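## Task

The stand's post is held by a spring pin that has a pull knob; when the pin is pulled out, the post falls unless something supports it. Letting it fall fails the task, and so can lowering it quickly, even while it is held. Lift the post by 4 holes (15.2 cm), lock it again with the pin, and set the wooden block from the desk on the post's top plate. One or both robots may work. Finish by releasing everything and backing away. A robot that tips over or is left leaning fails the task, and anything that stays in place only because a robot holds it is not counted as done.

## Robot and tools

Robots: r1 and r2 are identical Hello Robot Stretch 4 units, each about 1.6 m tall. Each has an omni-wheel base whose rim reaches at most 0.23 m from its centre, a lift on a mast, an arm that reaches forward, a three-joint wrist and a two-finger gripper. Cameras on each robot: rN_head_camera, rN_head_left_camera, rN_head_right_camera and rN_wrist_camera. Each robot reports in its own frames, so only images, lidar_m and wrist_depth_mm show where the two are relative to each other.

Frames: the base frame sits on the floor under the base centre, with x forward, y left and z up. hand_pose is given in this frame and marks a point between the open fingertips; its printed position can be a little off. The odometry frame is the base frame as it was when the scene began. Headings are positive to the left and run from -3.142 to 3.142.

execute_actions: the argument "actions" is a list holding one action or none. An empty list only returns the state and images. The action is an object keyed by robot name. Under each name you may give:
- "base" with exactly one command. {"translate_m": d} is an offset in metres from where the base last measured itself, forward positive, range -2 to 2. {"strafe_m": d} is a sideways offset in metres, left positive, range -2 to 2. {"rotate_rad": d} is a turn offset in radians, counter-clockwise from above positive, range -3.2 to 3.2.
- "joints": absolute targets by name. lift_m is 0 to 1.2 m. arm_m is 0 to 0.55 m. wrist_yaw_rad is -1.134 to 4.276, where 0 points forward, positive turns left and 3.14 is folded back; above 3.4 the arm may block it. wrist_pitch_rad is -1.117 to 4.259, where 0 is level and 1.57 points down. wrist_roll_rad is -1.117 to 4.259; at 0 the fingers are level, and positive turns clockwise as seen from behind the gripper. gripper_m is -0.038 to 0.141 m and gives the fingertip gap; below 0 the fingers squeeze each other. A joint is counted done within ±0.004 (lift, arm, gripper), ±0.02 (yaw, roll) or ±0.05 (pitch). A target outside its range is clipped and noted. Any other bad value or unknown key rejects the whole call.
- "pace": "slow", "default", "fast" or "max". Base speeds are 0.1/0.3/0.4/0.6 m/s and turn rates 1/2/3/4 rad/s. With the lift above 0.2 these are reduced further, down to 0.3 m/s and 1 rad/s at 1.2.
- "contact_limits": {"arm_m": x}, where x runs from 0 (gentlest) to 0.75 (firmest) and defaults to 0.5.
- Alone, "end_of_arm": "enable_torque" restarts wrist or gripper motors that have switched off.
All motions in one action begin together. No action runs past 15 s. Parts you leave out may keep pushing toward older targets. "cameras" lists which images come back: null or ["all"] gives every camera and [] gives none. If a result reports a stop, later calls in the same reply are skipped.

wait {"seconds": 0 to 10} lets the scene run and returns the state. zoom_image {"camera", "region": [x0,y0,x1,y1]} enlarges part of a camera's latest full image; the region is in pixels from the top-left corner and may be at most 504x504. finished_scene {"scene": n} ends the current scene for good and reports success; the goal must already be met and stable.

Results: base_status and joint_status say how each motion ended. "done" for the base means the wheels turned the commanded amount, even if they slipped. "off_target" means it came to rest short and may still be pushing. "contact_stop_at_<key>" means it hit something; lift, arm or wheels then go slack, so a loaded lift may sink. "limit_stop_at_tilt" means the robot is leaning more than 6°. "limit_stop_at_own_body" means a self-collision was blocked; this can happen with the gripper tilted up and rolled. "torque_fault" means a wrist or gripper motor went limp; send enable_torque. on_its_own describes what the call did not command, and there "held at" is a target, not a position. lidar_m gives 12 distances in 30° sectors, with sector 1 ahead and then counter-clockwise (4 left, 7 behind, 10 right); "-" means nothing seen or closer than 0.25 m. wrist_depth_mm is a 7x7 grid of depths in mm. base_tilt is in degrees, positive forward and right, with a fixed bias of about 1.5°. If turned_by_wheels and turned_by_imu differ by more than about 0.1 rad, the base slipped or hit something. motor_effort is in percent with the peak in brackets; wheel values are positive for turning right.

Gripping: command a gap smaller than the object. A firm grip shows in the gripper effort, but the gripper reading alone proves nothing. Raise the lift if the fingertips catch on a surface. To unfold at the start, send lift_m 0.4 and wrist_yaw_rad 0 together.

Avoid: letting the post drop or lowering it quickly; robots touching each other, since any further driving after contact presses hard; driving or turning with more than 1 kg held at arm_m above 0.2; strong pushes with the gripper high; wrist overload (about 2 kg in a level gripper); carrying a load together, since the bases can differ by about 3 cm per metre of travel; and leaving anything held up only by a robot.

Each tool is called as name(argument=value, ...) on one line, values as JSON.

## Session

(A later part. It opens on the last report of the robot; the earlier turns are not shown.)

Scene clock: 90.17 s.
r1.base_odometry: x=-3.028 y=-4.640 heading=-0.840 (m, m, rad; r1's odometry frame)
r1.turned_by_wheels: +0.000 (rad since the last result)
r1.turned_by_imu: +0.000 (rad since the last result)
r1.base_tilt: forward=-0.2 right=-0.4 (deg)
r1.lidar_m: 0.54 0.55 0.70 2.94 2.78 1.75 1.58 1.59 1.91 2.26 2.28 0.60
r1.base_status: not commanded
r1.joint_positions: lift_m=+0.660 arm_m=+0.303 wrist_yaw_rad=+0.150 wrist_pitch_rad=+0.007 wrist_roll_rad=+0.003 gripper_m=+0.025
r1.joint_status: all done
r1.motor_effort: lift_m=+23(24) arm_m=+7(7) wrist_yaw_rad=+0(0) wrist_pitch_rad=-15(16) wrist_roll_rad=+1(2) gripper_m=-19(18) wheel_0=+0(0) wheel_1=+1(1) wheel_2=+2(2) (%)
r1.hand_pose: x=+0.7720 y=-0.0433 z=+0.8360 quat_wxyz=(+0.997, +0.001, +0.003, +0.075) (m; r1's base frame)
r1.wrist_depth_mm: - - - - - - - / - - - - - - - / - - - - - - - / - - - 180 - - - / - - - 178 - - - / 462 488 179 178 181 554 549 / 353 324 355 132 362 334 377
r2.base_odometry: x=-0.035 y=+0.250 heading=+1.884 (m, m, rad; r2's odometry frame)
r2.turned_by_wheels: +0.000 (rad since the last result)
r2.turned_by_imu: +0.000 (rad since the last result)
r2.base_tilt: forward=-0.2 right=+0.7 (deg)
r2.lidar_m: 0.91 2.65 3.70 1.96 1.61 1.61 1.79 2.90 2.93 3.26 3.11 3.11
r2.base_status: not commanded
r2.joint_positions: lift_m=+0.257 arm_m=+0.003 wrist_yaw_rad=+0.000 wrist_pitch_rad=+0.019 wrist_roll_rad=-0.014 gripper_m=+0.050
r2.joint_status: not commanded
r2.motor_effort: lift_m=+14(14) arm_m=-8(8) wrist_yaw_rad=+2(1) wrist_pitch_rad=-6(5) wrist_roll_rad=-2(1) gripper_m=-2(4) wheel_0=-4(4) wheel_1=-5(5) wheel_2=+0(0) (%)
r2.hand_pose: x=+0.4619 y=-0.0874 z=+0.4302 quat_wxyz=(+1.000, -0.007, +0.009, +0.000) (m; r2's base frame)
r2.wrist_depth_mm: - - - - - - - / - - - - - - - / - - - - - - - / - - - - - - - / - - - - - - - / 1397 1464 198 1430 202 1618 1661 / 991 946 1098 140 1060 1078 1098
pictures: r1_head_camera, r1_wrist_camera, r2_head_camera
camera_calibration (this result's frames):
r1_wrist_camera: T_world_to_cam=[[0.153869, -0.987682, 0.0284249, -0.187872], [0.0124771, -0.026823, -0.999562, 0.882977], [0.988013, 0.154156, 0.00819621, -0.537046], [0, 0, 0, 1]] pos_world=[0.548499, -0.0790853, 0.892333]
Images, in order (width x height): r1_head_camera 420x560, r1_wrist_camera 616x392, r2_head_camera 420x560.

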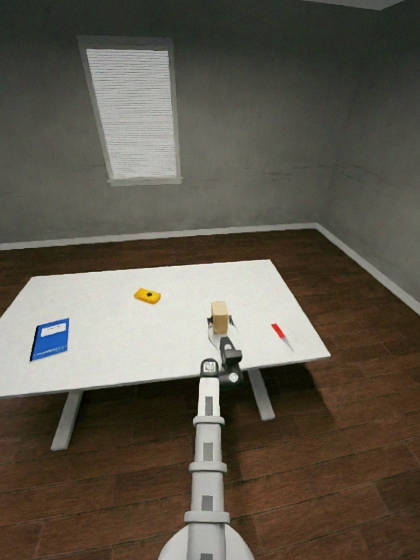

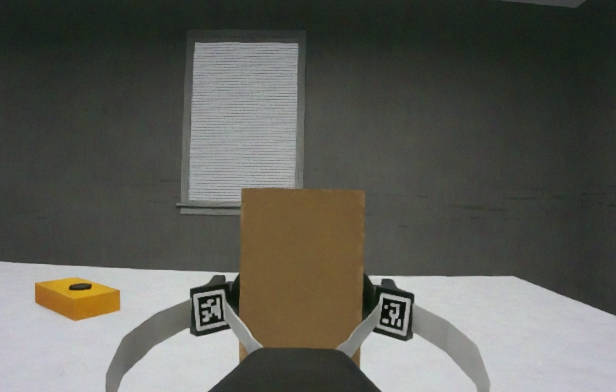

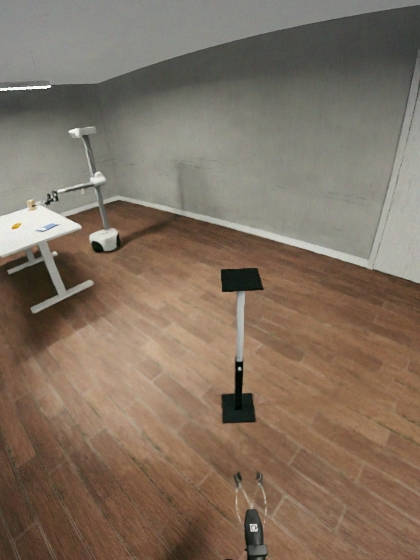

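execute_actions(actions=[{"r1":{"base":{"rotate_rad":1.6},"joints":{"arm_m":0.002,"wrist_yaw_rad":0},"pace":"fast"}}], cameras=["r1_head_camera"])

Scene clock: 92.43 s.
r1.base_odometry: x=-3.028 y=-4.640 heading=+0.760 (m, m, rad; r1's odometry frame)
r1.turned_by_wheels: +1.600 (rad since the last result)
r1.turned_by_imu: +1.581 (rad since the last result)
r1.base_tilt: forward=-0.2 right=-0.4 (deg)
r1.lidar_m: 0.43 2.75 1.73 1.56 1.58 1.94 2.26 2.29 0.60 0.55 0.54 0.69
r1.base_status: done
r1.joint_positions: lift_m=+0.660 arm_m=+0.003 wrist_yaw_rad=+0.000 wrist_pitch_rad=+0.007 wrist_roll_rad=+0.003 gripper_m=+0.025
r1.joint_status: all done
r1.motor_effort: lift_m=+23(23) arm_m=-7(9) wrist_yaw_rad=+0(8) wrist_pitch_rad=-17(17) wrist_roll_rad=+2(2) gripper_m=-18(18) wheel_0=-1(7) wheel_1=+1(6) wheel_2=+0(7) (%)
r1.hand_pose: x=+0.4626 y=-0.0874 z=+0.8359 quat_wxyz=(+1.000, +0.002, +0.003, +0.000) (m; r1's base frame)
r1.wrist_depth_mm: - - - - - - - / - - - - - - - / - - - - - - - / - - - 179 - - - / - - - 179 - - - / - - 178 178 181 - 627 / 1921 1808 1921 132 1863 1756 -
r2.base_odometry: x=-0.035 y=+0.250 heading=+1.884 (m, m, rad; r2's odometry frame)
r2.turned_by_wheels: +0.000 (rad since the last result)
r2.turned_by_imu: -0.001 (rad since the last result)
r2.base_tilt: forward=-0.2 right=+0.6 (deg)
r2.lidar_m: 0.90 2.65 3.74 1.93 1.62 1.60 1.80 2.86 2.92 3.28 3.07 3.10
r2.base_status: not commanded
r2.joint_positions: lift_m=+0.257 arm_m=+0.003 wrist_yaw_rad=+0.000 wrist_pitch_rad=+0.019 wrist_roll_rad=-0.014 gripper_m=+0.050
r2.joint_status: not commanded
r2.motor_effort: lift_m=+14(14) arm_m=-8(8) wrist_yaw_rad=+2(1) wrist_pitch_rad=-7(7) wrist_roll_rad=-1(2) gripper_m=-2(4) wheel_0=-4(4) wheel_1=-5(5) wheel_2=+0(0) (%)
r2.hand_pose: x=+0.4619 y=-0.0874 z=+0.4302 quat_wxyz=(+1.000, -0.007, +0.009, +0.000) (m; r2's base frame)
r2.wrist_depth_mm: - - - - - - - / - - - - - - - / - - - - - - - / - - - - - - - / - - - - - - - / 1397 1464 197 1430 203 1708 1661 / 1008 946 1060 140 1060 1098 1138
pictures: r1_head_camera
Images, in order (width x height): r1_head_camera 420x560.

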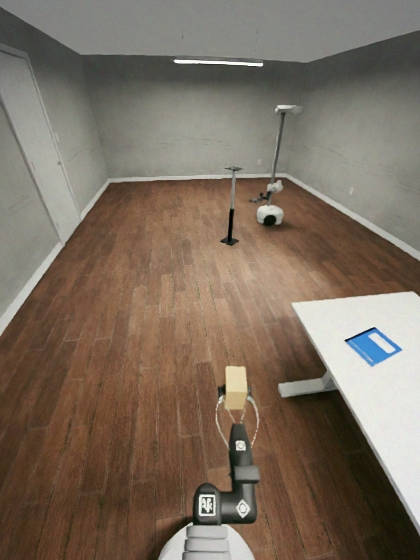

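execute_actions(actions=[{"r1":{"base":{"translate_m":2.0},"pace":"max"}}], cameras=["r1_head_camera"])

Scene clock: 98.97 s.
r1.base_odometry: x=-1.578 y=-3.262 heading=+0.759 (m, m, rad; r1's odometry frame)
r1.turned_by_wheels: +0.000 (rad since the last result)
r1.turned_by_imu: -0.006 (rad since the last result)
r1.base_tilt: forward=-0.1 right=-0.3 (deg)
r1.lidar_m: 0.42 3.34 2.12 1.89 1.90 2.34 - 1.09 1.35 2.81 2.83 0.95
r1.base_status: done
r1.joint_positions: lift_m=+0.660 arm_m=+0.003 wrist_yaw_rad=+0.000 wrist_pitch_rad=+0.007 wrist_roll_rad=+0.003 gripper_m=+0.025
r1.joint_status: not commanded
r1.motor_effort: lift_m=+20(22) arm_m=-7(7) wrist_yaw_rad=-1(0) wrist_pitch_rad=-17(18) wrist_roll_rad=+1(1) gripper_m=-18(18) wheel_0=+0(4) wheel_1=-1(5) wheel_2=+1(10) (%)
r1.hand_pose: x=+0.4626 y=-0.0874 z=+0.8361 quat_wxyz=(+1.000, +0.002, +0.003, +0.000) (m; r1's base frame)
r1.wrist_depth_mm: - - - - - - - / - - - - - - - / - - - - - - - / - - - 180 - - - / - - - 179 - - - / - - 179 179 181 1576 - / 1863 1756 1921 132 1921 1430 -
r2.base_odometry: x=-0.035 y=+0.250 heading=+1.884 (m, m, rad; r2's odometry frame)
r2.turned_by_wheels: +0.000 (rad since the last result)
r2.turned_by_imu: -0.001 (rad since the last result)
r2.base_tilt: forward=-0.2 right=+0.7 (deg)
r2.lidar_m: 0.90 1.84 3.70 1.96 1.61 1.58 1.81 2.90 2.93 3.28 3.11 3.09
r2.base_status: not commanded
r2.joint_positions: lift_m=+0.257 arm_m=+0.003 wrist_yaw_rad=+0.000 wrist_pitch_rad=+0.019 wrist_roll_rad=-0.014 gripper_m=+0.050
r2.joint_status: not commanded
r2.motor_effort: lift_m=+14(14) arm_m=-8(8) wrist_yaw_rad=+0(1) wrist_pitch_rad=-6(6) wrist_roll_rad=+0(2) gripper_m=-5(4) wheel_0=-4(4) wheel_1=-5(5) wheel_2=+0(0) (%)
r2.hand_pose: x=+0.4619 y=-0.0874 z=+0.4302 quat_wxyz=(+1.000, -0.007, +0.009, +0.000) (m; r2's base frame)
r2.wrist_depth_mm: - - - - - - - / - - - - - - - / - - - - - - - / - - - - - - - / - - 1708 - - - - / 1366 1430 196 1397 203 1661 1661 / 991 946 1078 140 1060 1078 1118
pictures: r1_head_camera
Images, in order (width x height): r1_head_camera 420x560.

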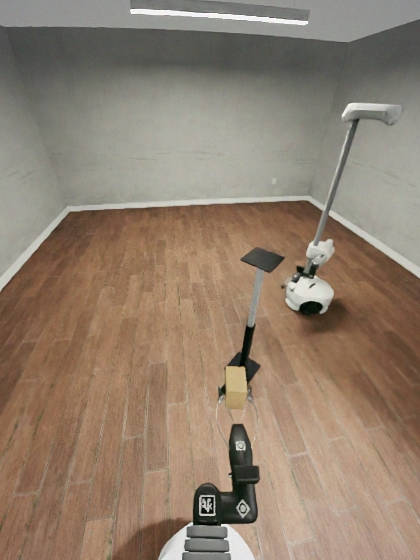

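zoom_image(camera="r1_head_camera", region=[212, 220, 312, 300])

Region (212, 220, 312, 300) of r1_head_camera's 420x560 image, scaled by 5.040, with more detail than that image has; it fills the top 403 rows of this view, and the rest is white.

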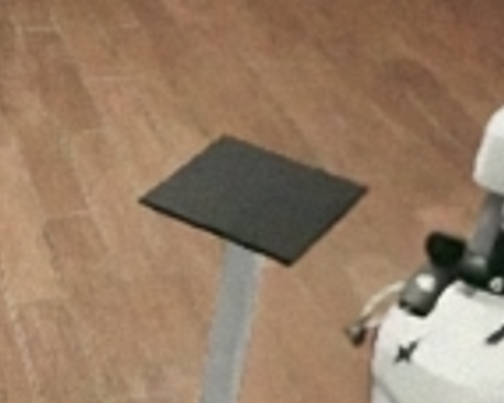

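execute_actions(actions=[{"r1":{"base":{"rotate_rad":-0.166},"joints":{"lift_m":0.885,"arm_m":0.2},"pace":"fast"}}], cameras=["r1_head_camera","r1_wrist_camera"])

Scene clock: 101.87 s.
r1.base_odometry: x=-1.578 y=-3.262 heading=+0.593 (m, m, rad; r1's odometry frame)
r1.turned_by_wheels: -0.166 (rad since the last result)
r1.turned_by_imu: -0.164 (rad since the last result)
r1.base_tilt: forward=-0.2 right=-0.4 (deg)
r1.lidar_m: 0.93 4.41 2.30 1.90 1.89 2.10 3.49 1.08 1.20 2.83 2.81 1.61
r1.base_status: done
r1.joint_positions: lift_m=+0.885 arm_m=+0.199 wrist_yaw_rad=+0.000 wrist_pitch_rad=+0.006 wrist_roll_rad=+0.003 gripper_m=+0.025
r1.joint_status: all done
r1.motor_effort: lift_m=+23(20) arm_m=+7(6) wrist_yaw_rad=+0(5) wrist_pitch_rad=-18(19) wrist_roll_rad=+1(1) gripper_m=-18(17) wheel_0=-1(6) wheel_1=+0(7) wheel_2=+0(5) (%)
r1.hand_pose: x=+0.6582 y=-0.0873 z=+1.0610 quat_wxyz=(+1.000, +0.002, +0.003, +0.000) (m; r1's base frame)
r1.wrist_depth_mm: - - - - - - - / - - - - - - - / - - - - - - - / - - - 179 - - - / - - - 180 - - - / - - 179 179 180 - - / - - - 132 - - -
r2.base_odometry: x=-0.035 y=+0.250 heading=+1.884 (m, m, rad; r2's odometry frame)
r2.turned_by_wheels: +0.000 (rad since the last result)
r2.turned_by_imu: -0.001 (rad since the last result)
r2.base_tilt: forward=-0.2 right=+0.6 (deg)
r2.lidar_m: 0.91 1.84 3.71 1.93 1.61 1.60 1.81 2.89 2.90 3.27 3.10 3.10
r2.base_status: not commanded
r2.joint_positions: lift_m=+0.257 arm_m=+0.003 wrist_yaw_rad=+0.000 wrist_pitch_rad=+0.019 wrist_roll_rad=-0.014 gripper_m=+0.050
r2.joint_status: not commanded
r2.motor_effort: lift_m=+14(14) arm_m=-8(8) wrist_yaw_rad=+2(2) wrist_pitch_rad=-6(6) wrist_roll_rad=+0(1) gripper_m=-5(4) wheel_0=-4(4) wheel_1=-5(5) wheel_2=+0(0) (%)
r2.hand_pose: x=+0.4619 y=-0.0874 z=+0.4302 quat_wxyz=(+1.000, -0.007, +0.009, +0.000) (m; r2's base frame)
r2.wrist_depth_mm: - - 1808 - - - - / - - - - - - - / - - - - - - - / - - - - - - - / - - 1756 - - - - / 1397 1464 197 1430 202 1708 1661 / 991 931 1078 140 1078 1098 1118
pictures: r1_head_camera, r1_wrist_camera
camera_calibration (this result's frames):
r1_wrist_camera: T_world_to_cam=[[0.00476102, -0.999585, 0.0284066, -0.123121], [0.00845801, -0.0283656, -0.999562, 1.11069], [0.999953, 0.0049992, 0.00831945, -0.440677], [0, 0, 0, 1]] pos_world=[0.431849, -0.0893616, 1.11736]
Images, in order (width x height): r1_head_camera 420x560, r1_wrist_camera 616x392.

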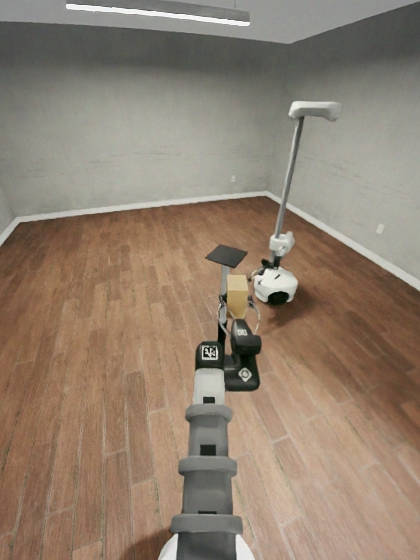

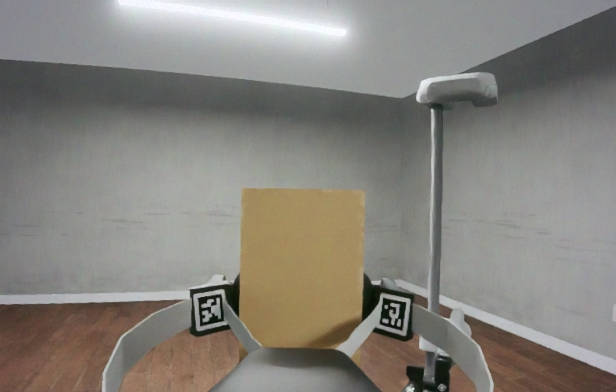

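execute_actions(actions=[{"r1":{"base":{"translate_m":0.25},"joints":{"arm_m":0.33},"pace":"fast"}}], cameras=["r1_head_camera","r1_wrist_camera","r2_head_camera"])

zoom_image(camera="r1_head_camera", region=[170, 230, 300, 340])

zoom_image(camera="r2_head_camera", region=[170, 200, 310, 320])

Scene clock: 104.73 s.
r1.base_odometry: x=-1.371 y=-3.123 heading=+0.593 (m, m, rad; r1's odometry frame)
r1.turned_by_wheels: +0.000 (rad since the last result)
r1.turned_by_imu: -0.001 (rad since the last result)
r1.base_tilt: forward=-0.1 right=-0.2 (deg)
r1.lidar_m: 0.73 4.24 2.39 1.96 1.97 2.20 3.64 1.29 1.47 2.74 2.73 1.33
r1.base_status: done
r1.joint_positions: lift_m=+0.885 arm_m=+0.329 wrist_yaw_rad=+0.000 wrist_pitch_rad=+0.007 wrist_roll_rad=+0.003 gripper_m=+0.025
r1.joint_status: all done
r1.motor_effort: lift_m=+22(23) arm_m=+6(8) wrist_yaw_rad=+0(2) wrist_pitch_rad=-18(16) wrist_roll_rad=+1(2) gripper_m=-18(17) wheel_0=+0(5) wheel_1=-1(6) wheel_2=+1(10) (%)
r1.hand_pose: x=+0.7883 y=-0.0874 z=+1.0610 quat_wxyz=(+1.000, +0.002, +0.003, +0.000) (m; r1's base frame)
r1.wrist_depth_mm: - - - - - - - / - - - - - - - / - - - - - - - / - - - 180 - - - / - - - 178 - - - / - - 179 178 181 - - / - - - 132 - 1160 -
r2.base_odometry: x=-0.035 y=+0.250 heading=+1.884 (m, m, rad; r2's odometry frame)
r2.turned_by_wheels: +0.000 (rad since the last result)
r2.turned_by_imu: -0.001 (rad since the last result)
r2.base_tilt: forward=-0.2 right=+0.6 (deg)
r2.lidar_m: 0.90 2.65 3.68 1.96 1.61 1.58 1.78 2.89 2.92 3.26 3.11 3.10
r2.base_status: not commanded
r2.joint_positions: lift_m=+0.257 arm_m=+0.003 wrist_yaw_rad=+0.000 wrist_pitch_rad=+0.019 wrist_roll_rad=-0.014 gripper_m=+0.050
r2.joint_status: not commanded
r2.motor_effort: lift_m=+14(14) arm_m=-8(8) wrist_yaw_rad=+1(1) wrist_pitch_rad=-7(7) wrist_roll_rad=-2(2) gripper_m=-3(4) wheel_0=-4(4) wheel_1=-5(5) wheel_2=+0(0) (%)
r2.hand_pose: x=+0.4619 y=-0.0874 z=+0.4302 quat_wxyz=(+1.000, -0.007, +0.009, +0.000) (m; r2's base frame)
r2.wrist_depth_mm: - - - - - - - / - - - - - - - / - - - - - - - / - - - - - - - / - - - - - - - / 1397 1430 197 1397 202 1661 1661 / 1008 931 1098 140 1060 1078 1118
pictures: r1_head_camera, r1_wrist_camera, r2_head_camera
camera_calibration (this result's frames):
r1_wrist_camera: T_world_to_cam=[[0.0046927, -0.999586, 0.0284031, -0.123703], [0.00829692, -0.0283635, -0.999563, 1.10967], [0.999955, 0.00492631, 0.00816038, -0.570559], [0, 0, 0, 1]] pos_world=[0.561907, -0.0893663, 1.11736]
Images, in order (width x height): r1_head_camera 420x560, r1_wrist_camera 616x392, r2_head_camera 420x560.

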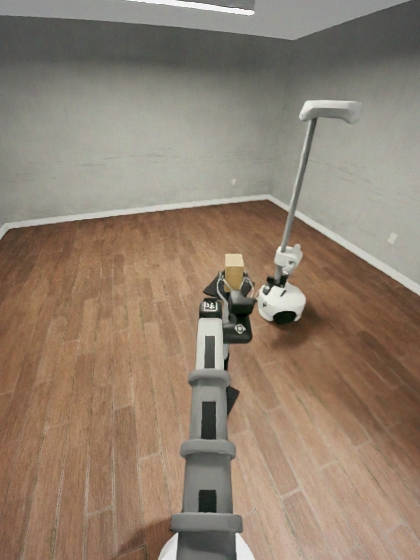

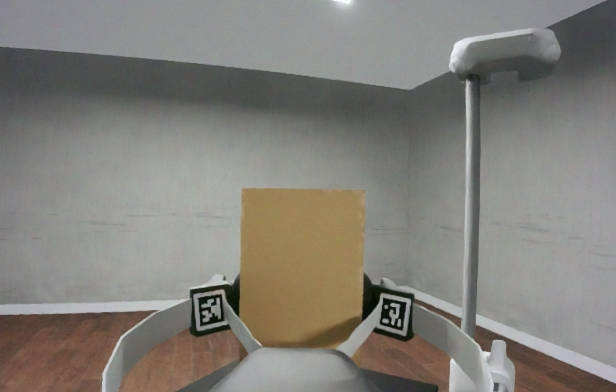

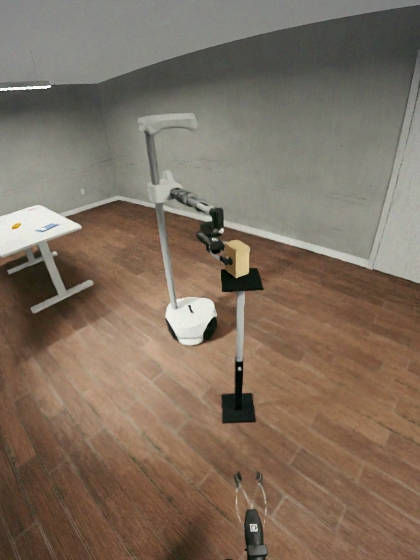

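Region (170, 230, 300, 340) of r1_head_camera's 420x560 image, scaled by 3.877, with more detail than that image has; it fills the top 426 rows of this view, and the rest is white.

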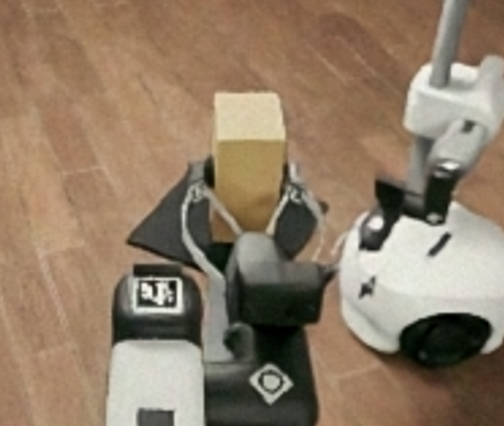

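Region (170, 200, 310, 320) of r2_head_camera's 420x560 image, scaled by 3.600, with more detail than that image has; it fills the top 432 rows of this view, and the rest is white.

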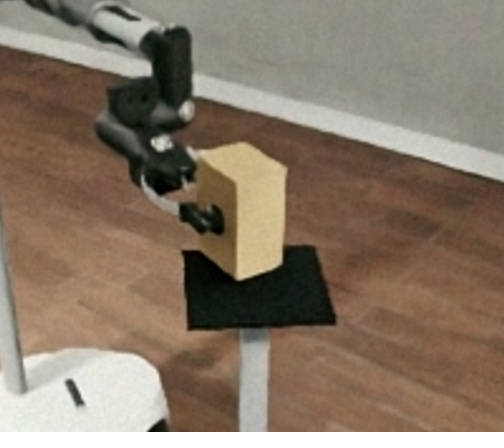

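execute_actions(actions=[{"r1":{"joints":{"arm_m":0.358,"wrist_yaw_rad":0.03,"lift_m":0.866}}}], cameras=["r1_head_camera","r1_wrist_camera","r2_head_camera"])

zoom_image(camera="r1_head_camera", region=[170, 230, 300, 340])

zoom_image(camera="r2_head_camera", region=[170, 200, 310, 320])

Scene clock: 106.63 s.
r1.base_odometry: x=-1.371 y=-3.123 heading=+0.593 (m, m, rad; r1's odometry frame)
r1.turned_by_wheels: +0.000 (rad since the last result)
r1.turned_by_imu: +0.000 (rad since the last result)
r1.base_tilt: forward=-0.1 right=-0.3 (deg)
r1.lidar_m: 0.76 4.23 2.39 1.98 1.98 2.22 3.65 1.29 1.45 2.76 2.73 1.31
r1.base_status: not commanded
r1.joint_positions: lift_m=+0.866 arm_m=+0.357 wrist_yaw_rad=+0.030 wrist_pitch_rad=+0.007 wrist_roll_rad=+0.003 gripper_m=+0.025
r1.joint_status: all done
r1.motor_effort: lift_m=+16(23) arm_m=+7(7) wrist_yaw_rad=+0(6) wrist_pitch_rad=-17(15) wrist_roll_rad=+1(1) gripper_m=-17(19) wheel_0=+1(1) wheel_1=-1(1) wheel_2=+1(1) (%)
r1.hand_pose: x=+0.8187 y=-0.0787 z=+1.0424 quat_wxyz=(+1.000, +0.002, +0.003, +0.015) (m; r1's base frame)
r1.wrist_depth_mm: - - - - - - 917 / - - - - - - - / - - - - - - - / - - - 179 - - - / - - - 179 - - - / - - 179 178 181 - - / - - - 132 - 1060 -
r2.base_odometry: x=-0.035 y=+0.250 heading=+1.884 (m, m, rad; r2's odometry frame)
r2.turned_by_wheels: +0.000 (rad since the last result)
r2.turned_by_imu: +0.000 (rad since the last result)
r2.base_tilt: forward=-0.3 right=+0.5 (deg)
r2.lidar_m: 0.91 2.67 3.70 1.96 1.61 1.59 1.81 2.88 2.91 3.28 3.09 3.08
r2.base_status: not commanded
r2.joint_positions: lift_m=+0.257 arm_m=+0.003 wrist_yaw_rad=+0.000 wrist_pitch_rad=+0.019 wrist_roll_rad=-0.014 gripper_m=+0.050
r2.joint_status: not commanded
r2.motor_effort: lift_m=+14(15) arm_m=-8(8) wrist_yaw_rad=+2(1) wrist_pitch_rad=-6(6) wrist_roll_rad=+1(3) gripper_m=-3(4) wheel_0=-4(4) wheel_1=-5(5) wheel_2=+0(0) (%)
r2.hand_pose: x=+0.4619 y=-0.0874 z=+0.4302 quat_wxyz=(+1.000, -0.007, +0.009, +0.000) (m; r2's base frame)
r2.wrist_depth_mm: - - - - - - - / - - - - - - - / - - - - - - - / - - - - - - - / - - - - - - - / 1397 1464 197 1397 202 1661 1661 / 991 960 1078 140 1078 1118 1138
pictures: r1_head_camera, r1_wrist_camera, r2_head_camera
camera_calibration (this result's frames):
r1_wrist_camera: T_world_to_cam=[[0.0345596, -0.998999, 0.0284026, -0.139069], [0.00902403, -0.0281065, -0.999564, 1.09058], [0.999362, 0.0348009, 0.00804365, -0.597913], [0, 0, 0, 1]] pos_world=[0.592496, -0.0874692, 1.09887]
Images, in order (width x height): r1_head_camera 420x560, r1_wrist_camera 616x392, r2_head_camera 420x560.

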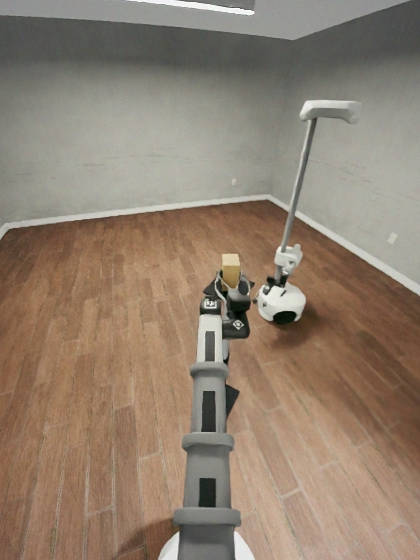

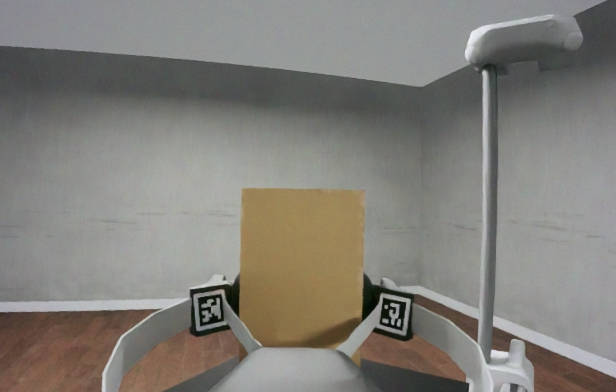

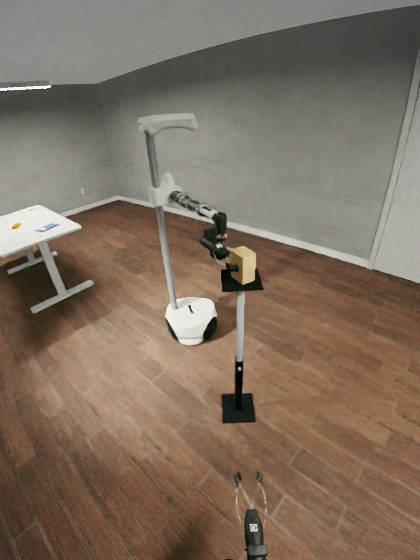

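Region (170, 230, 300, 340) of r1_head_camera's 420x560 image, scaled by 3.877, with more detail than that image has; it fills the top 426 rows of this view, and the rest is white.

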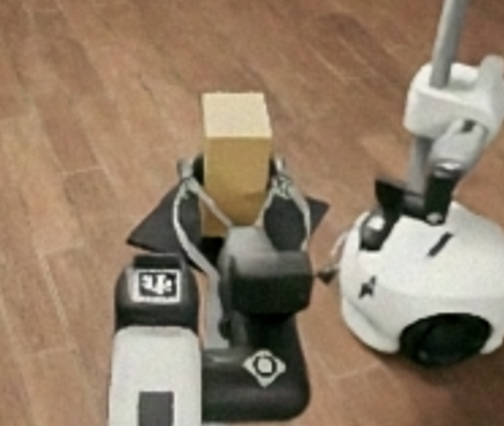

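Region (170, 200, 310, 320) of r2_head_camera's 420x560 image, scaled by 3.600, with more detail than that image has; it fills the top 432 rows of this view, and the rest is white.

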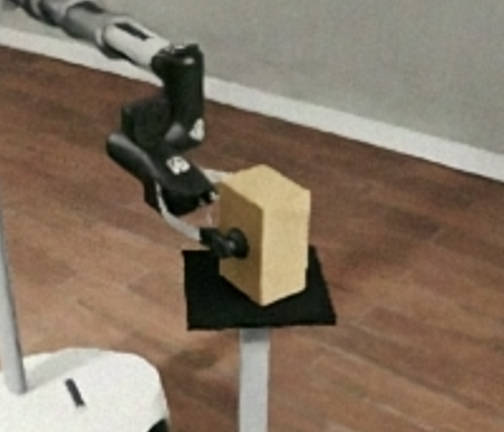

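execute_actions(actions=[{"r1":{"joints":{"arm_m":0.348,"lift_m":0.854},"pace":"slow"}}], cameras=["r2_head_camera"])

zoom_image(camera="r2_head_camera", region=[170, 200, 310, 320])

Scene clock: 108.37 s.
r1.base_odometry: x=-1.371 y=-3.123 heading=+0.593 (m, m, rad; r1's odometry frame)
r1.turned_by_wheels: +0.000 (rad since the last result)
r1.turned_by_imu: +0.000 (rad since the last result)
r1.base_tilt: forward=-0.2 right=-0.5 (deg)
r1.lidar_m: 0.77 4.23 2.38 1.98 1.97 2.19 3.64 1.30 1.45 2.74 2.72 1.31
r1.base_status: not commanded
r1.joint_positions: lift_m=+0.854 arm_m=+0.349 wrist_yaw_rad=+0.030 wrist_pitch_rad=+0.000 wrist_roll_rad=+0.003 gripper_m=+0.025
r1.joint_status: all done
r1.motor_effort: lift_m=+14(18) arm_m=-8(7) wrist_yaw_rad=+0(1) wrist_pitch_rad=+4(17) wrist_roll_rad=+1(1) gripper_m=-19(19) wheel_0=+1(1) wheel_1=-1(1) wheel_2=+1(1) (%)
r1.hand_pose: x=+0.8112 y=-0.0786 z=+1.0327 quat_wxyz=(+1.000, +0.002, +0.000, +0.015) (m; r1's base frame)
r1.wrist_depth_mm: - - - - - - 946 / - - - - - - - / - - - - - - - / - - - 179 - - - / - - - 179 - - - / - - 179 178 180 - - / - - 268 132 254 1078 -
r2.base_odometry: x=-0.035 y=+0.250 heading=+1.884 (m, m, rad; r2's odometry frame)
r2.turned_by_wheels: +0.000 (rad since the last result)
r2.turned_by_imu: +0.000 (rad since the last result)
r2.base_tilt: forward=-0.3 right=+0.6 (deg)
r2.lidar_m: 0.91 2.66 3.72 1.96 1.61 1.59 1.79 2.90 2.92 3.28 3.08 3.08
r2.base_status: not commanded
r2.joint_positions: lift_m=+0.257 arm_m=+0.003 wrist_yaw_rad=+0.000 wrist_pitch_rad=+0.019 wrist_roll_rad=-0.014 gripper_m=+0.050
r2.joint_status: not commanded
r2.motor_effort: lift_m=+15(15) arm_m=-8(8) wrist_yaw_rad=+1(1) wrist_pitch_rad=-7(5) wrist_roll_rad=-3(1) gripper_m=-4(4) wheel_0=-4(4) wheel_1=-5(5) wheel_2=+0(1) (%)
r2.hand_pose: x=+0.4619 y=-0.0874 z=+0.4302 quat_wxyz=(+1.000, -0.007, +0.009, +0.000) (m; r2's base frame)
r2.wrist_depth_mm: - - - - - - - / - - - - - - - / - - - - - - - / - - - - - - - / - - - - - - - / 1430 1499 197 1430 202 1661 1618 / 991 960 1078 140 1060 1118 1118
pictures: r2_head_camera
Images, in order (width x height): r2_head_camera 420x560.

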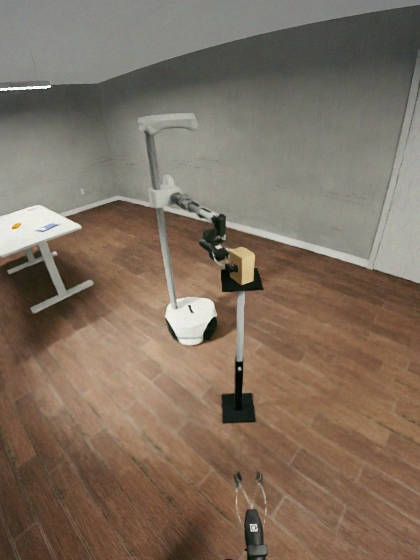

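Region (170, 200, 310, 320) of r2_head_camera's 420x560 image, scaled by 3.600, with more detail than that image has; it fills the top 432 rows of this view, and the rest is white.

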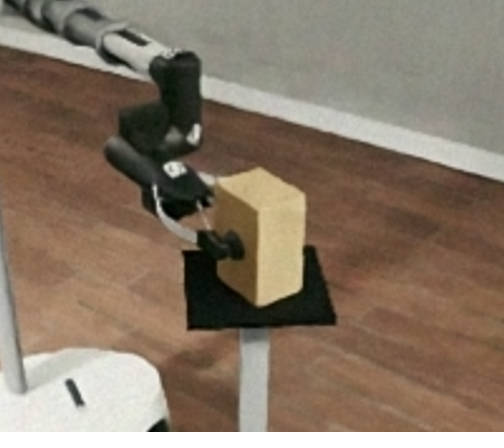

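Block is resting. Release.

execute_actions(actions=[{"r1":{"joints":{"gripper_m":0.11}}}], cameras=[])

execute_actions(actions=[{"r1":{"joints":{"arm_m":0.002},"base":{"translate_m":-0.15},"pace":"fast"}}], cameras=["r1_wrist_camera","r2_head_camera"])

Scene clock: 110.50 s.
r1.base_odometry: x=-1.371 y=-3.123 heading=+0.593 (m, m, rad; r1's odometry frame)
r1.turned_by_wheels: +0.000 (rad since the last result)
r1.turned_by_imu: +0.000 (rad since the last result)
r1.base_tilt: forward=-0.1 right=-0.4 (deg)
r1.lidar_m: 0.75 4.25 2.37 1.98 1.97 2.22 3.65 1.31 1.46 2.73 2.74 1.29
r1.base_status: not commanded
r1.joint_positions: lift_m=+0.854 arm_m=+0.349 wrist_yaw_rad=+0.030 wrist_pitch_rad=+0.002 wrist_roll_rad=+0.003 gripper_m=+0.110
r1.joint_status: all done
r1.motor_effort: lift_m=+15(15) arm_m=-7(8) wrist_yaw_rad=+1(1) wrist_pitch_rad=-5(5) wrist_roll_rad=+2(1) gripper_m=+1(21) wheel_0=+1(1) wheel_1=-1(1) wheel_2=+1(1) (%)
r1.hand_pose: x=+0.8110 y=-0.0788 z=+1.0319 quat_wxyz=(+1.000, +0.002, +0.001, +0.015) (m; r1's base frame)
r1.wrist_depth_mm: - - - - - - 931 / - - - - - - - / - - - - - - - / - - - 189 - - - / - - - 188 - - - / - - 191 187 190 - - / - - 243 136 248 1078 -
r2.base_odometry: x=-0.035 y=+0.250 heading=+1.884 (m, m, rad; r2's odometry frame)
r2.turned_by_wheels: +0.000 (rad since the last result)
r2.turned_by_imu: +0.000 (rad since the last result)
r2.base_tilt: forward=-0.2 right=+0.4 (deg)
r2.lidar_m: 0.91 2.65 3.72 1.96 1.60 1.59 1.79 2.89 2.92 3.24 3.09 3.10
r2.base_status: not commanded
r2.joint_positions: lift_m=+0.257 arm_m=+0.003 wrist_yaw_rad=+0.000 wrist_pitch_rad=+0.019 wrist_roll_rad=-0.014 gripper_m=+0.050
r2.joint_status: not commanded
r2.motor_effort: lift_m=+15(14) arm_m=-8(8) wrist_yaw_rad=+2(2) wrist_pitch_rad=-6(6) wrist_roll_rad=-1(1) gripper_m=-3(7) wheel_0=-4(4) wheel_1=-5(5) wheel_2=+0(0) (%)
r2.hand_pose: x=+0.4619 y=-0.0874 z=+0.4302 quat_wxyz=(+1.000, -0.007, +0.009, +0.000) (m; r2's base frame)
r2.wrist_depth_mm: - - - - - - - / - - - - - - - / - - - - - - - / - - - - - - - / - - - - - - - / 1397 1464 197 1397 202 1661 1618 / 991 960 1060 140 1060 1078 1138
pictures: none
No camera images: the call's "cameras" was empty. Leave "cameras" out to get every camera's image.

Scene clock: 112.30 s.
r1.base_odometry: x=-1.495 y=-3.206 heading=+0.593 (m, m, rad; r1's odometry frame)
r1.turned_by_wheels: +0.000 (rad since the last result)
r1.turned_by_imu: +0.000 (rad since the last result)
r1.base_tilt: forward=-0.2 right=-0.3 (deg)
r1.lidar_m: 0.83 4.35 2.33 1.94 1.93 2.16 3.55 1.16 1.30 2.79 2.78 1.44
r1.base_status: done
r1.joint_positions: lift_m=+0.854 arm_m=+0.003 wrist_yaw_rad=+0.030 wrist_pitch_rad=+0.003 wrist_roll_rad=+0.003 gripper_m=+0.110
r1.joint_status: all done
r1.motor_effort: lift_m=+15(15) arm_m=-7(9) wrist_yaw_rad=+1(1) wrist_pitch_rad=-5(4) wrist_roll_rad=+1(1) gripper_m=+0(2) wheel_0=+1(4) wheel_1=+0(5) wheel_2=-1(11) (%)
r1.hand_pose: x=+0.4651 y=-0.0788 z=+1.0316 quat_wxyz=(+1.000, +0.002, +0.001, +0.015) (m; r1's base frame)
r1.wrist_depth_mm: - - - - - - - / - - - - - - - / - - - - - - - / - - - - - - - / - - - - - - - / - - - - 196 - - / - - - 136 - - -
r2.base_odometry: x=-0.035 y=+0.250 heading=+1.884 (m, m, rad; r2's odometry frame)
r2.turned_by_wheels: +0.000 (rad since the last result)
r2.turned_by_imu: +0.000 (rad since the last result)
r2.base_tilt: forward=-0.1 right=+0.7 (deg)
r2.lidar_m: 0.92 1.80 3.69 1.95 1.59 1.60 1.79 2.87 2.91 3.28 3.08 3.07
r2.base_status: not commanded
r2.joint_positions: lift_m=+0.257 arm_m=+0.003 wrist_yaw_rad=+0.000 wrist_pitch_rad=+0.019 wrist_roll_rad=-0.014 gripper_m=+0.050
r2.joint_status: not commanded
r2.motor_effort: lift_m=+14(14) arm_m=-8(8) wrist_yaw_rad=+1(2) wrist_pitch_rad=-7(6) wrist_roll_rad=+0(0) gripper_m=-5(6) wheel_0=-4(4) wheel_1=-5(5) wheel_2=+0(0) (%)
r2.hand_pose: x=+0.4619 y=-0.0874 z=+0.4302 quat_wxyz=(+1.000, -0.007, +0.009, +0.000) (m; r2's base frame)
r2.wrist_depth_mm: - - - - - - - / - - - - - - - / - - - - - - - / - - - - - - - / - - 1808 - - - - / 1366 1499 196 1430 202 1661 1661 / 1025 946 1078 140 1060 1098 1138
pictures: r1_wrist_camera, r2_head_camera
camera_calibration (this result's frames):
r1_wrist_camera: T_world_to_cam=[[0.0341698, -0.999012, 0.028419, -0.12646], [0.0128284, -0.0279949, -0.999526, 1.08116], [0.999334, 0.0345182, 0.0118591, -0.248397], [0, 0, 0, 1]] pos_world=[0.238683, -0.0874937, 1.08719]
Images, in order (width x height): r1_wrist_camera 616x392, r2_head_camera 420x560.

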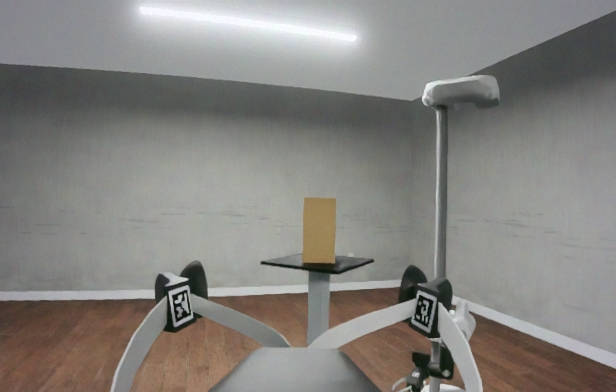

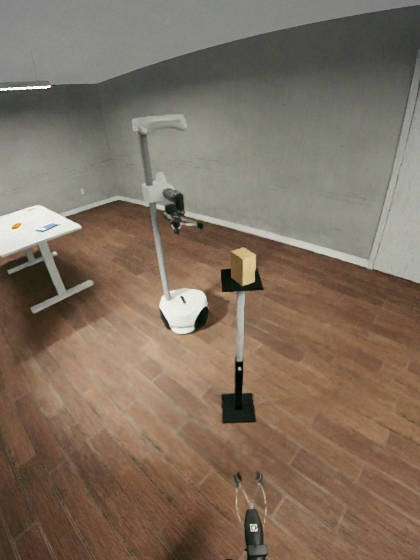

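finished_scene(scene=1)

The scene is finished: the task was done.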